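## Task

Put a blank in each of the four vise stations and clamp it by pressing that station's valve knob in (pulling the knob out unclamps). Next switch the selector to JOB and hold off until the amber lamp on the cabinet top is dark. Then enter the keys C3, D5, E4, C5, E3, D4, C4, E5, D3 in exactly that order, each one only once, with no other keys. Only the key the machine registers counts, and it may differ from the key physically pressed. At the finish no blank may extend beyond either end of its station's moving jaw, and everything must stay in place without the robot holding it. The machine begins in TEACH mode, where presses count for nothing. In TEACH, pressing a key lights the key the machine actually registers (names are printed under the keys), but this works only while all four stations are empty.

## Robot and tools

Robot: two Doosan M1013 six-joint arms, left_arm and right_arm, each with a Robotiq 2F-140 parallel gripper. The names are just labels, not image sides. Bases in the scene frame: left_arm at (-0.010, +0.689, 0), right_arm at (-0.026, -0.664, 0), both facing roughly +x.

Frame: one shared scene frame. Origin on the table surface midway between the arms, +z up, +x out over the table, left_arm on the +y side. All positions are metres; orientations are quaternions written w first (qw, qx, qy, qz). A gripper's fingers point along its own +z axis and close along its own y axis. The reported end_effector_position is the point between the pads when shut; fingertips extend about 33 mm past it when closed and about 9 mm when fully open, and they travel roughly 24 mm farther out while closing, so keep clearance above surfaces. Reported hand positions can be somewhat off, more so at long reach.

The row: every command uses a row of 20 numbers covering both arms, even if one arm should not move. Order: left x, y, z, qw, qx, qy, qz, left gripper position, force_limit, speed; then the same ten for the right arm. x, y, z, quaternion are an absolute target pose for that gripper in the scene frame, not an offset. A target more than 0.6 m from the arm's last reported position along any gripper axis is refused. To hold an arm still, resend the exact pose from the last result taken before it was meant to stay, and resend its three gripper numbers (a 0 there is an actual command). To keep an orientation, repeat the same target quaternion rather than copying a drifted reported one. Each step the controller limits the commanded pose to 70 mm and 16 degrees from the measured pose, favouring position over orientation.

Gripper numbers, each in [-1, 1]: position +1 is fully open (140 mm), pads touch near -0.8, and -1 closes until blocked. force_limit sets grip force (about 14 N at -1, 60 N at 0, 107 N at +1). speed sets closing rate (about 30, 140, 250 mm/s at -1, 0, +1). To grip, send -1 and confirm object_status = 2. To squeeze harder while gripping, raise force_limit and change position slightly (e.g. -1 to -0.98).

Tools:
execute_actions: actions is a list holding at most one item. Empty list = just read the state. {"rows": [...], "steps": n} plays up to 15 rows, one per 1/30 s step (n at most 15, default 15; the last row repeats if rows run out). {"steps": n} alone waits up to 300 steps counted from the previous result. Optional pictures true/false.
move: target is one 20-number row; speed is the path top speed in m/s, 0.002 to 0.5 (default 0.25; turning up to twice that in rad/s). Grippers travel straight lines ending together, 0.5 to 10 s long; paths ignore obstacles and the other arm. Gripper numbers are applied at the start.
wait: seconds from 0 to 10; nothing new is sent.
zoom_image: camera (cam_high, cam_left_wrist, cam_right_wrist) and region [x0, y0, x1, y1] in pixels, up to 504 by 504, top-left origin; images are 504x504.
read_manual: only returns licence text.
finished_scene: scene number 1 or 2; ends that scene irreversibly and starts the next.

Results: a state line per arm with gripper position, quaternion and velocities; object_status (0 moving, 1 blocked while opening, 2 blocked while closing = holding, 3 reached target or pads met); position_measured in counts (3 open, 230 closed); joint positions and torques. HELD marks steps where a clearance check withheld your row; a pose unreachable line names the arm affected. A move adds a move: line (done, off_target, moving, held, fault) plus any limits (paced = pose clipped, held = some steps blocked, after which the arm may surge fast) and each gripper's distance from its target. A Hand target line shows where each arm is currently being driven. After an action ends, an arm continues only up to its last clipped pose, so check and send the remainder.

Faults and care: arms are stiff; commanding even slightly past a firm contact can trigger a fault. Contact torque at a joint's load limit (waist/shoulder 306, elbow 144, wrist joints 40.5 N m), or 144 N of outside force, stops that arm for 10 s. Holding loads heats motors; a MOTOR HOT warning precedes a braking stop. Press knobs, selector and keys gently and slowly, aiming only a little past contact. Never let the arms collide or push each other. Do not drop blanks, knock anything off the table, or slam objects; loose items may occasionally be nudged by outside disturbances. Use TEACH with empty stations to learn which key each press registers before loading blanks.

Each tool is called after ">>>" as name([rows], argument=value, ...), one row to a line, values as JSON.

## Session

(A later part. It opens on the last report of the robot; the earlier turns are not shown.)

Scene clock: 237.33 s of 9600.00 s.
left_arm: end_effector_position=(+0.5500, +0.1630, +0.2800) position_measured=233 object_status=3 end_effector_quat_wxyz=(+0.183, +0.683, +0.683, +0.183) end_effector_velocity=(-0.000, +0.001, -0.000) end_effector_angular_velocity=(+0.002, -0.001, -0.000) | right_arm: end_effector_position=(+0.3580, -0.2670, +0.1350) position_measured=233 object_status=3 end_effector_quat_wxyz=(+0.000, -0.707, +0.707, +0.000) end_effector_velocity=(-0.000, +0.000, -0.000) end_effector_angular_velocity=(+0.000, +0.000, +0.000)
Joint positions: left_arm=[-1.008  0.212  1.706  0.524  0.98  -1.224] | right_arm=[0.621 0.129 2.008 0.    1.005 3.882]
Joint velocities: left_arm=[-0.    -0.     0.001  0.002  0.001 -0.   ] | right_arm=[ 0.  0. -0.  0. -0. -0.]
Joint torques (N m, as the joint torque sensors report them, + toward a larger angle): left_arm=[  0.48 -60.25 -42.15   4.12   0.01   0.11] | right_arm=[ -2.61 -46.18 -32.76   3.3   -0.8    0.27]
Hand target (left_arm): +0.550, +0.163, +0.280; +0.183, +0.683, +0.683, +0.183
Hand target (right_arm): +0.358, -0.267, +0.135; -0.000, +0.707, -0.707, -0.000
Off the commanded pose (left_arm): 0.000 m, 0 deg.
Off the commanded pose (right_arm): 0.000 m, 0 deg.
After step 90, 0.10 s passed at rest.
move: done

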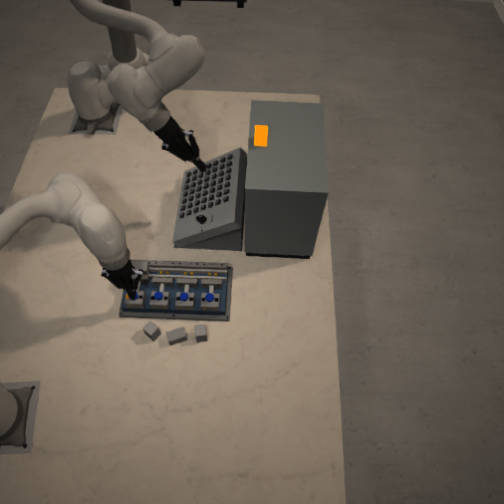

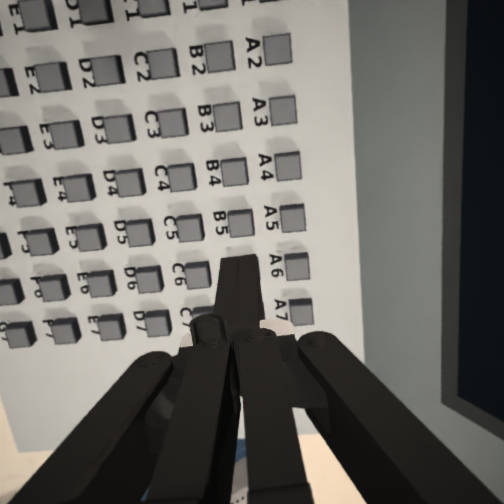

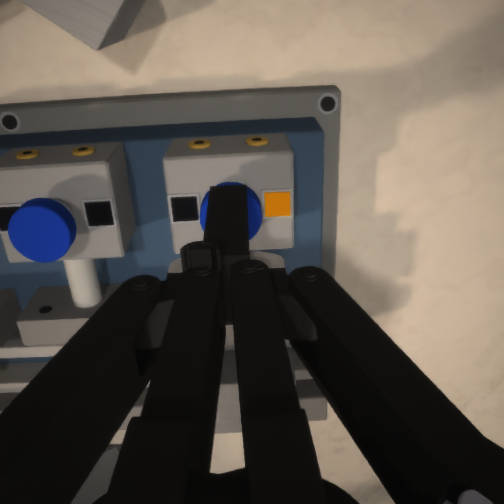

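>>> move(target=[0.55,0.163,0.28,0.183,0.683,0.683,0.183,-1,0,0,0.358,-0.267,0.1335,0,-0.7071,0.7071,0,-1,0,0], speed=0.01)

>>> move(target=[0.55,0.163,0.28,0.183,0.683,0.683,0.183,-1,0,0,0.37,-0.30,0.16,0,-0.7071,0.7071,0,-1,0,0])

>>> move(target=[0.55,0.163,0.28,0.183,0.683,0.683,0.183,-1,0,0,0.428,-0.364,0.12,0,-0.5225,0.8526,0,0,0,0])

>>> zoom_image(camera="cam_high", region=[100, 250, 240, 350])

Scene clock: 245.90 s of 9600.00 s.
left_arm: end_effector_position=(+0.5500, +0.1630, +0.2800) position_measured=233 object_status=3 end_effector_quat_wxyz=(+0.183, +0.683, +0.683, +0.183) end_effector_velocity=(-0.000, +0.000, -0.000) end_effector_angular_velocity=(+0.001, +0.001, -0.000) | right_arm: end_effector_position=(+0.3580, -0.2670, +0.1335) position_measured=233 object_status=3 end_effector_quat_wxyz=(+0.000, -0.707, +0.707, +0.000) end_effector_velocity=(+0.000, -0.001, -0.000) end_effector_angular_velocity=(-0.000, +0.000, -0.002)
Joint positions: left_arm=[-1.008  0.212  1.706  0.524  0.98  -1.224] | right_arm=[0.621 0.13  2.01  0.    1.002 3.882]
Joint velocities: left_arm=[-0.    -0.     0.    -0.     0.001  0.   ] | right_arm=[-0.001 -0.     0.001 -0.    -0.     0.   ]
Joint torques (N m, as the joint torque sensors report them, + toward a larger angle): left_arm=[  1.06 -60.06 -42.19   4.31   0.21   0.21] | right_arm=[ -2.91 -45.74 -32.46   3.31  -0.55   0.25]
Hand target (left_arm): +0.550, +0.163, +0.280; +0.183, +0.683, +0.683, +0.183
Hand target (right_arm): +0.358, -0.267, +0.133; -0.000, +0.707, -0.707, -0.000
Off the commanded pose (left_arm): 0.000 m, 0 deg.
Off the commanded pose (right_arm): 0.000 m, 0 deg.
After step 90, 4.87 s passed at rest.
move: done

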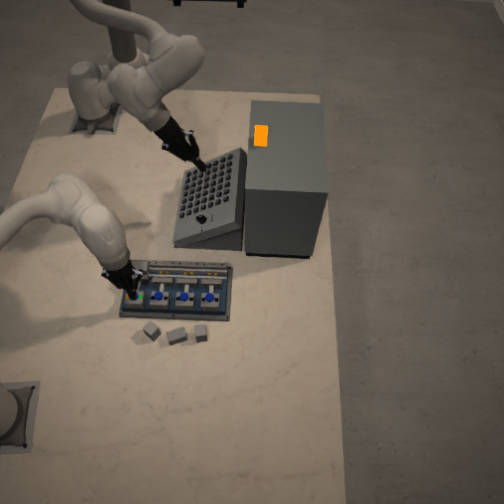

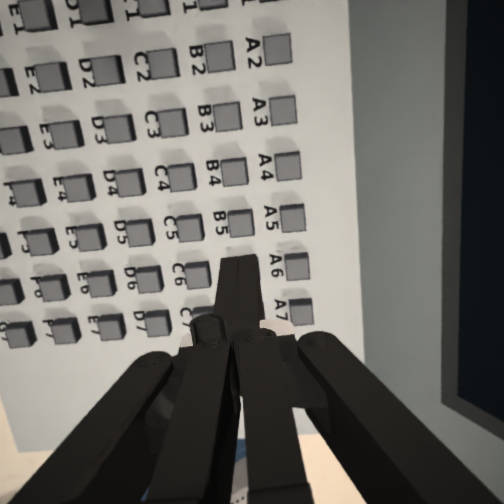

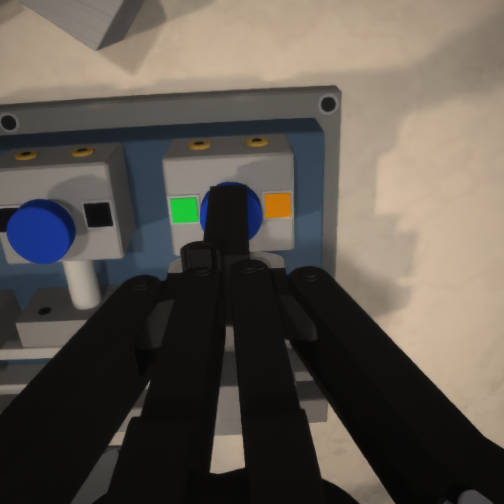

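Scene clock: 246.63 s of 9600.00 s.
left_arm: end_effector_position=(+0.5500, +0.1630, +0.2800) position_measured=233 object_status=3 end_effector_quat_wxyz=(+0.183, +0.683, +0.683, +0.183) end_effector_velocity=(-0.001, -0.001, -0.001) end_effector_angular_velocity=(+0.000, +0.000, -0.002) | right_arm: end_effector_position=(+0.3699, -0.3000, +0.1600) position_measured=233 object_status=3 end_effector_quat_wxyz=(-0.000, -0.707, +0.707, -0.000) end_effector_velocity=(-0.000, -0.000, +0.000) end_effector_angular_velocity=(-0.000, +0.000, +0.000)
Joint positions: left_arm=[-1.008  0.212  1.706  0.524  0.98  -1.224] | right_arm=[ 0.561  0.083  2.008 -0.     1.051  3.822]
Joint velocities: left_arm=[-0.002  0.001  0.     0.    -0.001 -0.   ] | right_arm=[-0.    -0.     0.     0.     0.001 -0.   ]
Joint torques (N m, as the joint torque sensors report them, + toward a larger angle): left_arm=[  1.34 -59.67 -42.24   4.2    0.11   0.18] | right_arm=[ -2.43 -47.35 -36.63   4.04  -0.14   0.09]
Hand target (left_arm): +0.550, +0.163, +0.280; +0.183, +0.683, +0.683, +0.183
Hand target (right_arm): +0.370, -0.300, +0.160; +0.000, +0.707, -0.707, +0.000
Off the commanded pose (left_arm): 0.000 m, 0 deg.
Off the commanded pose (right_arm): 0.000 m, 0 deg.
move: done

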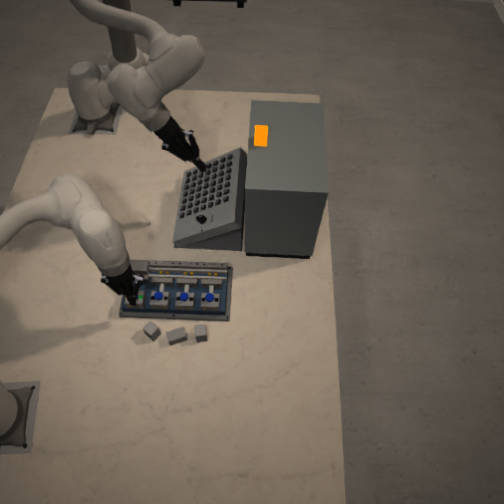

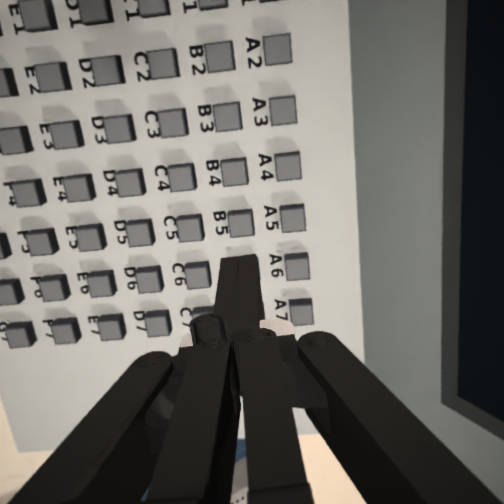

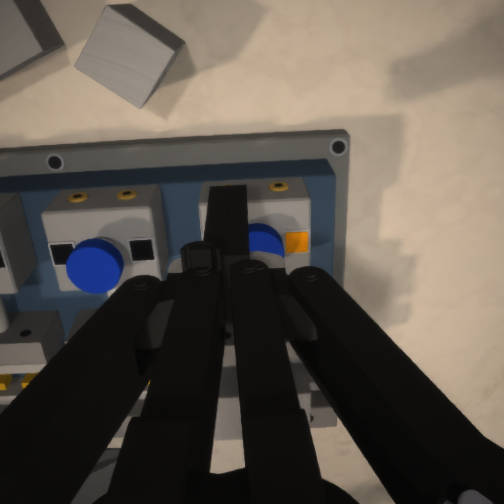

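Scene clock: 247.97 s of 9600.00 s.
left_arm: end_effector_position=(+0.5500, +0.1630, +0.2800) position_measured=233 object_status=3 end_effector_quat_wxyz=(+0.183, +0.683, +0.683, +0.183) end_effector_velocity=(-0.001, -0.000, -0.002) end_effector_angular_velocity=(+0.002, +0.002, -0.001) | right_arm: end_effector_position=(+0.4278, -0.3641, +0.1200) position_measured=129 object_status=3 end_effector_quat_wxyz=(-0.000, -0.523, +0.853, +0.000) end_effector_velocity=(-0.001, +0.001, -0.001) end_effector_angular_velocity=(-0.001, +0.001, +0.002)
Joint positions: left_arm=[-1.008  0.212  1.706  0.524  0.98  -1.224] | right_arm=[0.402 0.131 2.038 0.    0.973 4.134]
Joint velocities: left_arm=[-0.001  0.001  0.001 -0.001  0.     0.   ] | right_arm=[ 0.003  0.001  0.001 -0.    -0.     0.001]
Joint torques (N m, as the joint torque sensors report them, + toward a larger angle): left_arm=[  0.83 -60.05 -42.52   4.35   0.03   0.2 ] | right_arm=[ -0.8  -50.24 -34.85   3.9   -0.12   0.28]
Hand target (left_arm): +0.550, +0.163, +0.280; +0.183, +0.683, +0.683, +0.183
Hand target (right_arm): +0.428, -0.364, +0.120; -0.000, -0.523, +0.853, +0.000
Off the commanded pose (left_arm): 0.000 m, 0 deg.
Off the commanded pose (right_arm): 0.000 m, 0 deg.
move: done

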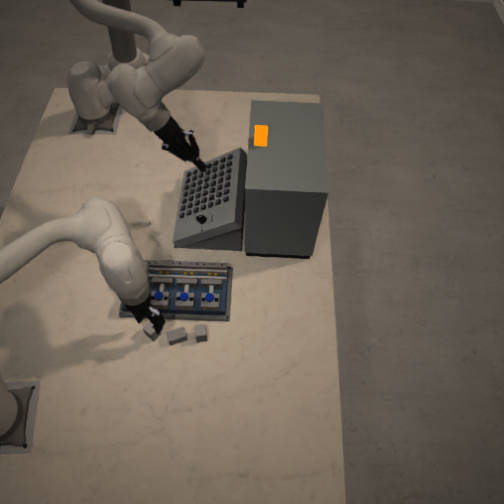

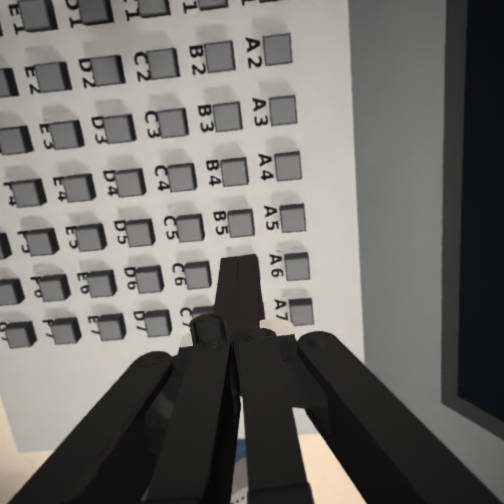

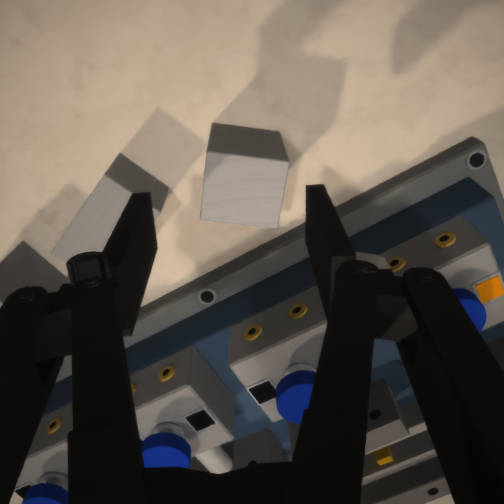

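Region (100, 250, 240, 350) of cam_high's 504x504 image, scaled by 3.600, with more detail than that image has; it fills the top 360 rows of this view, and the rest is white.

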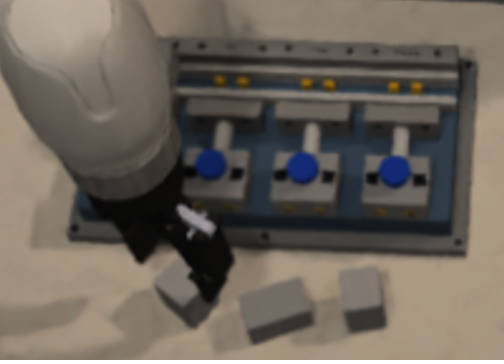

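>>> move(target=[0.55,0.163,0.28,0.183,0.683,0.683,0.183,-1,0,0,0.4217,-0.363,0.10,0,-0.446,0.895,0,-0.08,0,0])

>>> move(target=[0.55,0.163,0.28,0.183,0.683,0.683,0.183,-1,0,0,0.4217,-0.363,0.065,0,-0.446,0.895,0,-0.08,0,0], speed=0.08)

>>> move(target=[0.55,0.163,0.28,0.183,0.683,0.683,0.183,-1,0,0,0.4217,-0.363,0.065,0,-0.446,0.895,0,-1,0,-0.5])

>>> move(target=[0.55,0.163,0.28,0.183,0.683,0.683,0.183,-1,0,0,0.43,-0.355,0.195,0,-0.7071,0.7071,0,-1,0,-0.5])

>>> move(target=[0.55,0.163,0.28,0.183,0.683,0.683,0.183,-1,0,0,0.447,-0.162,0.185,0,-0.7071,0.7071,0,-1,0,-0.5])

>>> move(target=[0.55,0.163,0.28,0.183,0.683,0.683,0.183,-1,0,0,0.447,-0.162,0.155,0,-0.7071,0.7071,0,-1,0,-0.5], speed=0.06)

Scene clock: 263.13 s of 9600.00 s.
left_arm: end_effector_position=(+0.5500, +0.1630, +0.2800) position_measured=233 object_status=3 end_effector_quat_wxyz=(+0.183, +0.683, +0.683, +0.183) end_effector_velocity=(-0.001, -0.001, -0.000) end_effector_angular_velocity=(-0.002, +0.001, -0.000) | right_arm: end_effector_position=(+0.4217, -0.3630, +0.1000) position_measured=139 object_status=3 end_effector_quat_wxyz=(+0.000, -0.446, +0.895, +0.000) end_effector_velocity=(+0.000, +0.000, -0.000) end_effector_angular_velocity=(-0.000, -0.000, -0.003)
Joint positions: left_arm=[-1.008  0.212  1.706  0.524  0.98  -1.224] | right_arm=[0.409 0.145 2.065 0.    0.932 4.316]
Joint velocities: left_arm=[-0.    -0.     0.    -0.002 -0.001 -0.   ] | right_arm=[ 0.     0.    -0.    -0.001 -0.     0.003]
Joint torques (N m, as the joint torque sensors report them, + toward a larger angle): left_arm=[  0.07 -59.24 -42.59   4.11   0.12   0.17] | right_arm=[ -1.44 -49.95 -33.44   3.75  -0.02   0.34]
Hand target (left_arm): +0.550, +0.163, +0.280; +0.183, +0.683, +0.683, +0.183
Hand target (right_arm): +0.422, -0.363, +0.100; +0.000, -0.446, +0.895, +0.000
Off the commanded pose (left_arm): 0.000 m, 0 deg.
Off the commanded pose (right_arm): 0.000 m, 0 deg.
After step 90, 11.43 s passed at rest.
move: done

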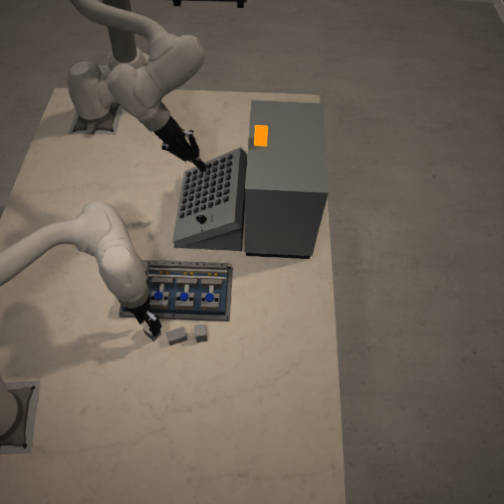

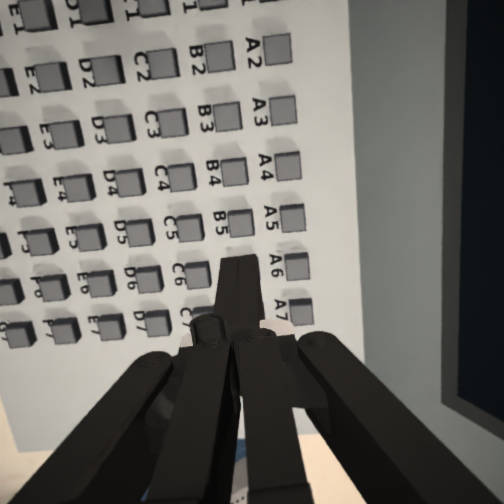

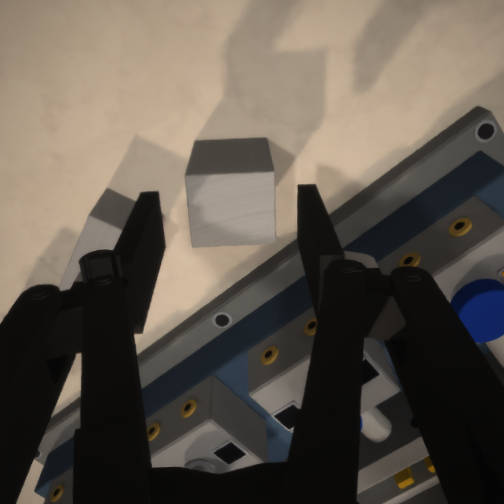

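Scene clock: 263.90 s of 9600.00 s.
left_arm: end_effector_position=(+0.5500, +0.1630, +0.2800) position_measured=233 object_status=3 end_effector_quat_wxyz=(+0.183, +0.683, +0.683, +0.183) end_effector_velocity=(+0.001, -0.000, +0.000) end_effector_angular_velocity=(+0.000, -0.001, +0.000) | right_arm: end_effector_position=(+0.4217, -0.3630, +0.0650) position_measured=139 object_status=3 end_effector_quat_wxyz=(+0.000, -0.446, +0.895, +0.000) end_effector_velocity=(+0.000, -0.000, -0.000) end_effector_angular_velocity=(+0.000, +0.000, -0.001)
Joint positions: left_arm=[-1.008  0.212  1.706  0.524  0.98  -1.224] | right_arm=[0.409 0.186 2.095 0.    0.861 4.316]
Joint velocities: left_arm=[ 0.001  0.001 -0.001  0.    -0.     0.001] | right_arm=[-0.001  0.001  0.     0.    -0.001  0.   ]
Joint torques (N m, as the joint torque sensors report them, + toward a larger angle): left_arm=[  0.35 -60.37 -42.21   4.28   0.08   0.3 ] | right_arm=[ -1.41 -51.89 -31.79   3.49  -0.1    0.15]
Hand target (left_arm): +0.550, +0.163, +0.280; +0.183, +0.683, +0.683, +0.183
Hand target (right_arm): +0.422, -0.363, +0.065; -0.000, -0.446, +0.895, +0.000
Off the commanded pose (left_arm): 0.000 m, 0 deg.
Off the commanded pose (right_arm): 0.000 m, 0 deg.
move: done

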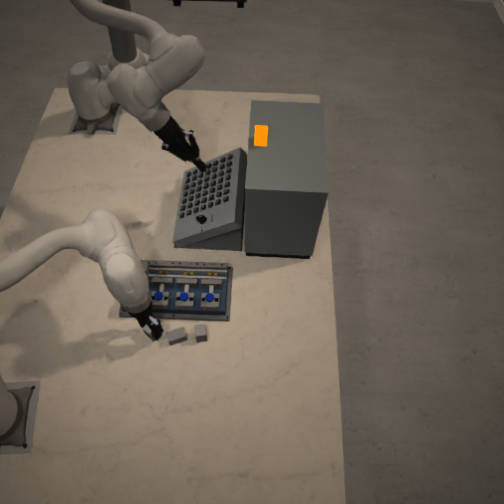

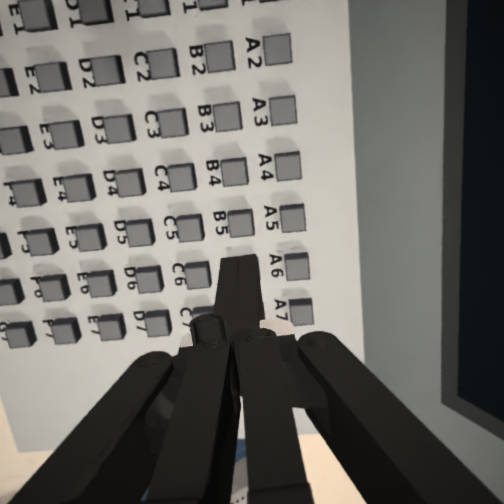

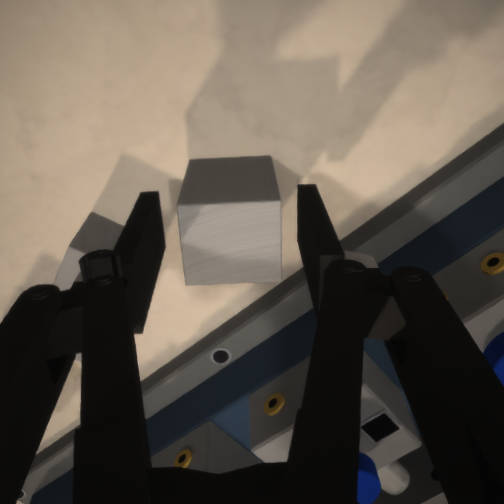

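Scene clock: 264.60 s of 9600.00 s.
left_arm: end_effector_position=(+0.5500, +0.1630, +0.2800) position_measured=233 object_status=3 end_effector_quat_wxyz=(+0.183, +0.683, +0.683, +0.183) end_effector_velocity=(+0.001, -0.000, +0.002) end_effector_angular_velocity=(-0.002, -0.001, +0.000) | right_arm: end_effector_position=(+0.4217, -0.3630, +0.0650) position_measured=174 object_status=2 end_effector_quat_wxyz=(+0.000, -0.446, +0.895, +0.000) end_effector_velocity=(-0.000, -0.000, -0.000) end_effector_angular_velocity=(-0.000, +0.000, -0.001)
Joint positions: left_arm=[-1.008  0.212  1.706  0.524  0.98  -1.224] | right_arm=[0.409 0.185 2.095 0.    0.861 4.316]
Joint velocities: left_arm=[ 0.001 -0.001 -0.002 -0.001  0.     0.001] | right_arm=[-0.    -0.     0.001 -0.    -0.     0.001]
Joint torques (N m, as the joint torque sensors report them, + toward a larger angle): left_arm=[  0.89 -60.55 -42.4    4.09   0.12   0.3 ] | right_arm=[ -1.79 -41.32 -23.78   3.6   -0.55   0.11]
Hand target (left_arm): +0.550, +0.163, +0.280; +0.183, +0.683, +0.683, +0.183
Hand target (right_arm): +0.422, -0.363, +0.065; -0.000, -0.446, +0.895, -0.000
Off the commanded pose (left_arm): 0.000 m, 0 deg.
Off the commanded pose (right_arm): 0.000 m, 0 deg.
move: done

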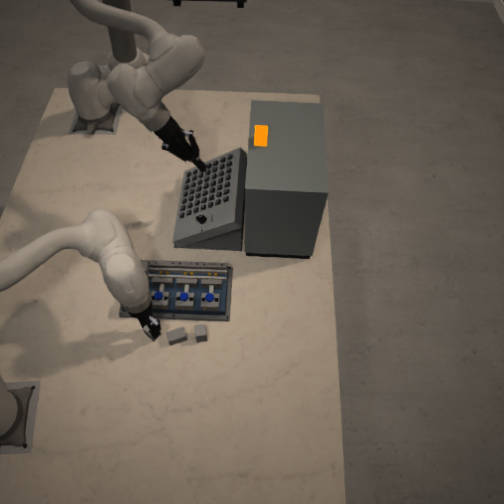

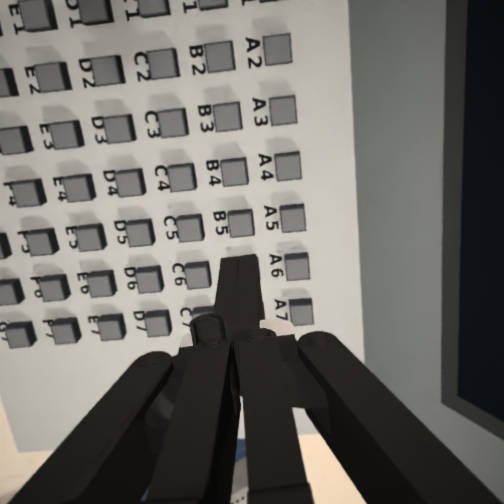

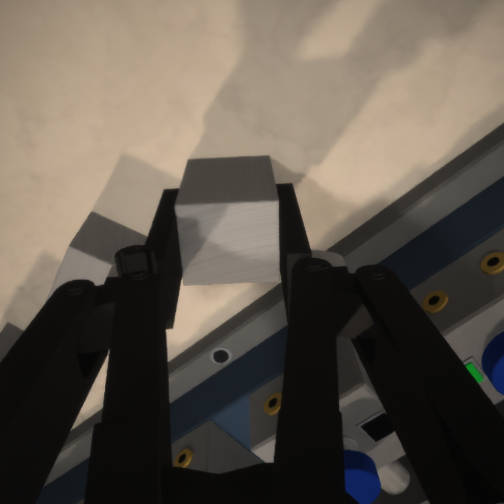

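Scene clock: 266.27 s of 9600.00 s.
left_arm: end_effector_position=(+0.5500, +0.1630, +0.2800) position_measured=233 object_status=3 end_effector_quat_wxyz=(+0.183, +0.683, +0.683, +0.183) end_effector_velocity=(-0.000, -0.000, +0.000) end_effector_angular_velocity=(-0.002, -0.000, +0.000) | right_arm: end_effector_position=(+0.4299, -0.3551, +0.1950) position_measured=174 object_status=2 end_effector_quat_wxyz=(-0.000, -0.707, +0.707, -0.000) end_effector_velocity=(+0.001, -0.000, +0.001) end_effector_angular_velocity=(+0.001, -0.001, +0.000)
Joint positions: left_arm=[-1.008  0.212  1.706  0.524  0.98  -1.224] | right_arm=[ 0.414  0.075  1.946 -0.     1.121  3.676]
Joint velocities: left_arm=[-0.    -0.001  0.    -0.001 -0.001 -0.001] | right_arm=[-0.001 -0.    -0.001  0.     0.001 -0.002]
Joint torques (N m, as the joint torque sensors report them, + toward a larger angle): left_arm=[  0.94 -60.7  -42.29   4.09   0.12   0.2 ] | right_arm=[ -2.8  -48.58 -39.47   4.22  -0.22   0.16]
Hand target (left_arm): +0.550, +0.163, +0.280; +0.183, +0.683, +0.683, +0.183
Hand target (right_arm): +0.430, -0.355, +0.195; +0.000, +0.707, -0.707, +0.000
Off the commanded pose (left_arm): 0.000 m, 0 deg.
Off the commanded pose (right_arm): 0.000 m, 0 deg.
move: done

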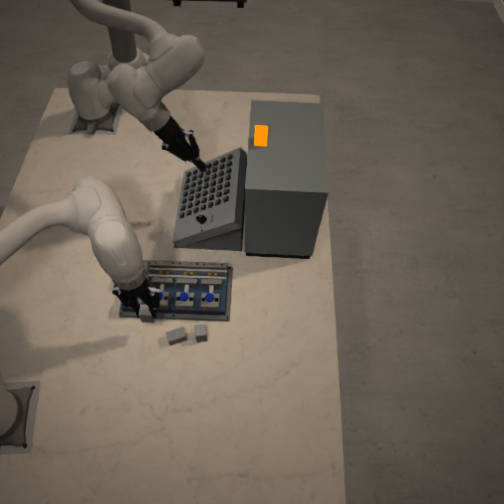

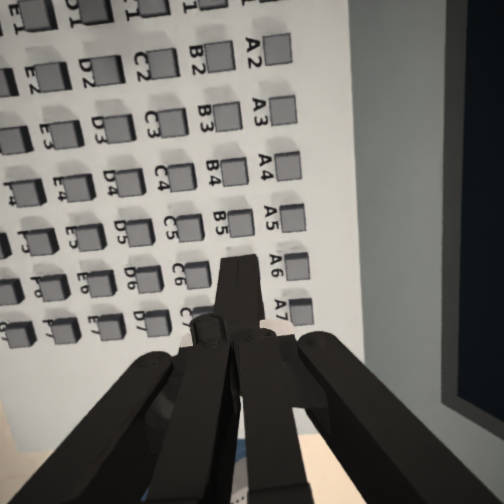

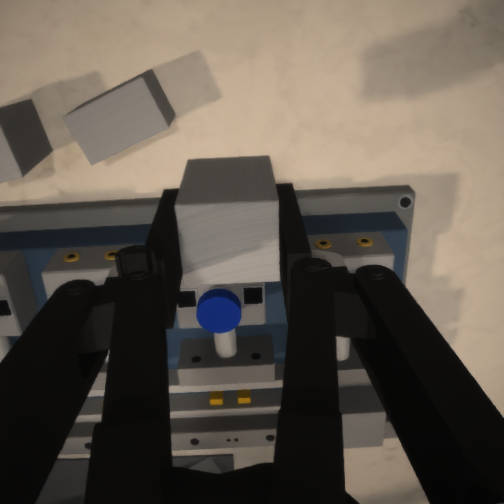

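Scene clock: 267.47 s of 9600.00 s.
left_arm: end_effector_position=(+0.5500, +0.1630, +0.2800) position_measured=233 object_status=3 end_effector_quat_wxyz=(+0.183, +0.683, +0.683, +0.183) end_effector_velocity=(-0.000, -0.001, -0.001) end_effector_angular_velocity=(-0.001, +0.002, +0.000) | right_arm: end_effector_position=(+0.4474, -0.1620, +0.1851) position_measured=174 object_status=2 end_effector_quat_wxyz=(+0.000, -0.707, +0.707, -0.000) end_effector_velocity=(-0.000, +0.001, +0.000) end_effector_angular_velocity=(+0.000, -0.000, +0.001)
Joint positions: left_arm=[-1.008  0.212  1.706  0.524  0.98  -1.224] | right_arm=[ 0.646  0.293  1.699 -0.     1.149  3.907]
Joint velocities: left_arm=[-0.     0.001 -0.    -0.002 -0.001 -0.   ] | right_arm=[ 0.001  0.001 -0.001 -0.     0.     0.001]
Joint torques (N m, as the joint torque sensors report them, + toward a larger angle): left_arm=[  1.26 -59.75 -42.35   4.13   0.12   0.22] | right_arm=[ -2.26 -71.14 -39.91   4.27  -0.12   0.1 ]
Hand target (left_arm): +0.550, +0.163, +0.280; +0.183, +0.683, +0.683, +0.183
Hand target (right_arm): +0.447, -0.162, +0.185; -0.000, +0.707, -0.707, +0.000
Off the commanded pose (left_arm): 0.000 m, 0 deg.
Off the commanded pose (right_arm): 0.000 m, 0 deg.
move: done

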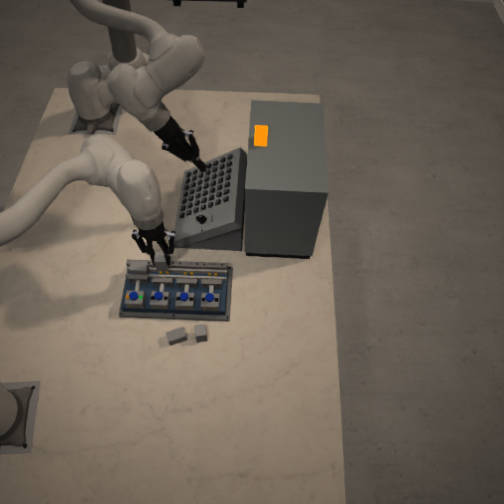

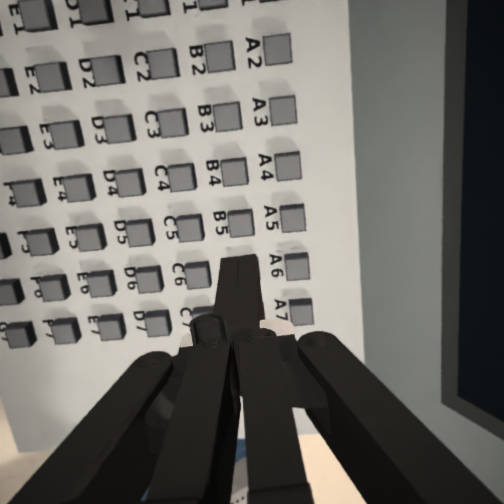

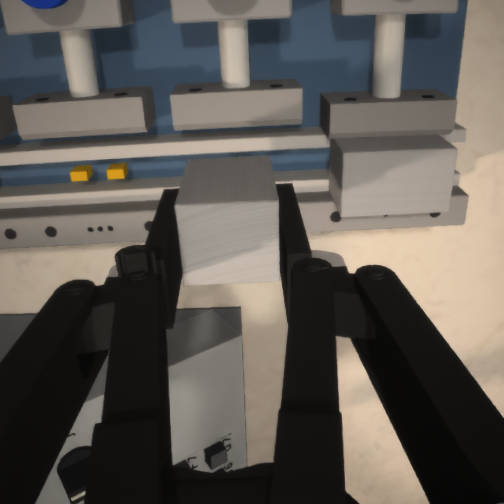

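Scene clock: 268.27 s of 9600.00 s.
left_arm: end_effector_position=(+0.5500, +0.1630, +0.2800) position_measured=233 object_status=3 end_effector_quat_wxyz=(+0.183, +0.683, +0.683, +0.183) end_effector_velocity=(-0.001, +0.000, -0.001) end_effector_angular_velocity=(+0.002, +0.001, -0.000) | right_arm: end_effector_position=(+0.4470, -0.1620, +0.1550) position_measured=174 object_status=2 end_effector_quat_wxyz=(+0.000, -0.707, +0.707, -0.000) end_effector_velocity=(-0.000, +0.000, -0.000) end_effector_angular_velocity=(+0.000, -0.000, +0.000)
Joint positions: left_arm=[-1.008  0.212  1.706  0.524  0.98  -1.224] | right_arm=[ 0.646  0.314  1.73  -0.     1.098  3.907]
Joint velocities: left_arm=[-0.001  0.001  0.001  0.     0.001 -0.   ] | right_arm=[ 0. -0.  0.  0. -0. -0.]
Joint torques (N m, as the joint torque sensors report them, + toward a larger angle): left_arm=[  0.73 -60.33 -42.53   4.17   0.08   0.19] | right_arm=[ -2.02 -71.31 -38.66   4.41  -0.26   0.16]
Hand target (left_arm): +0.550, +0.163, +0.280; +0.183, +0.683, +0.683, +0.183
Hand target (right_arm): +0.447, -0.162, +0.155; -0.000, +0.707, -0.707, -0.000
Off the commanded pose (left_arm): 0.000 m, 0 deg.
Off the commanded pose (right_arm): 0.000 m, 0 deg.
move: done

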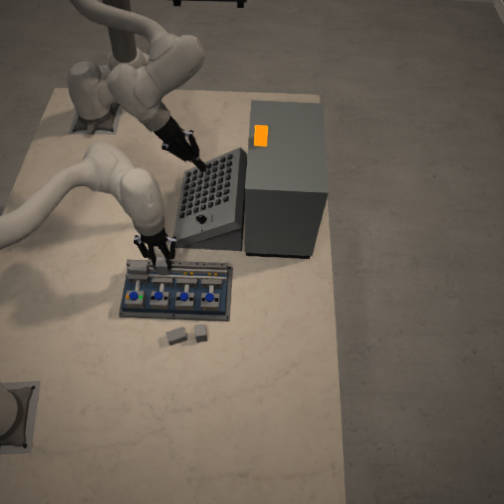

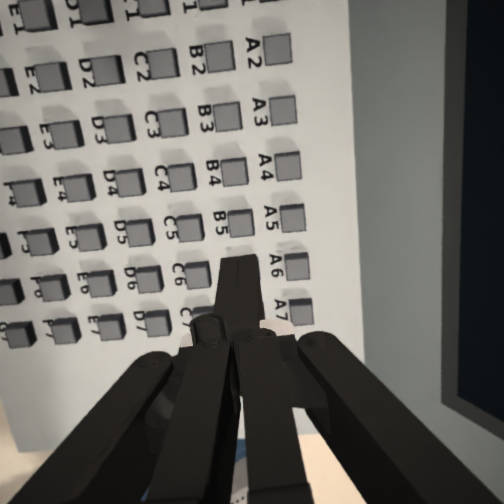

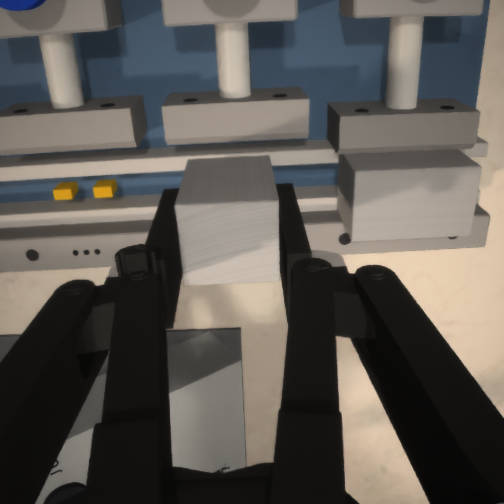

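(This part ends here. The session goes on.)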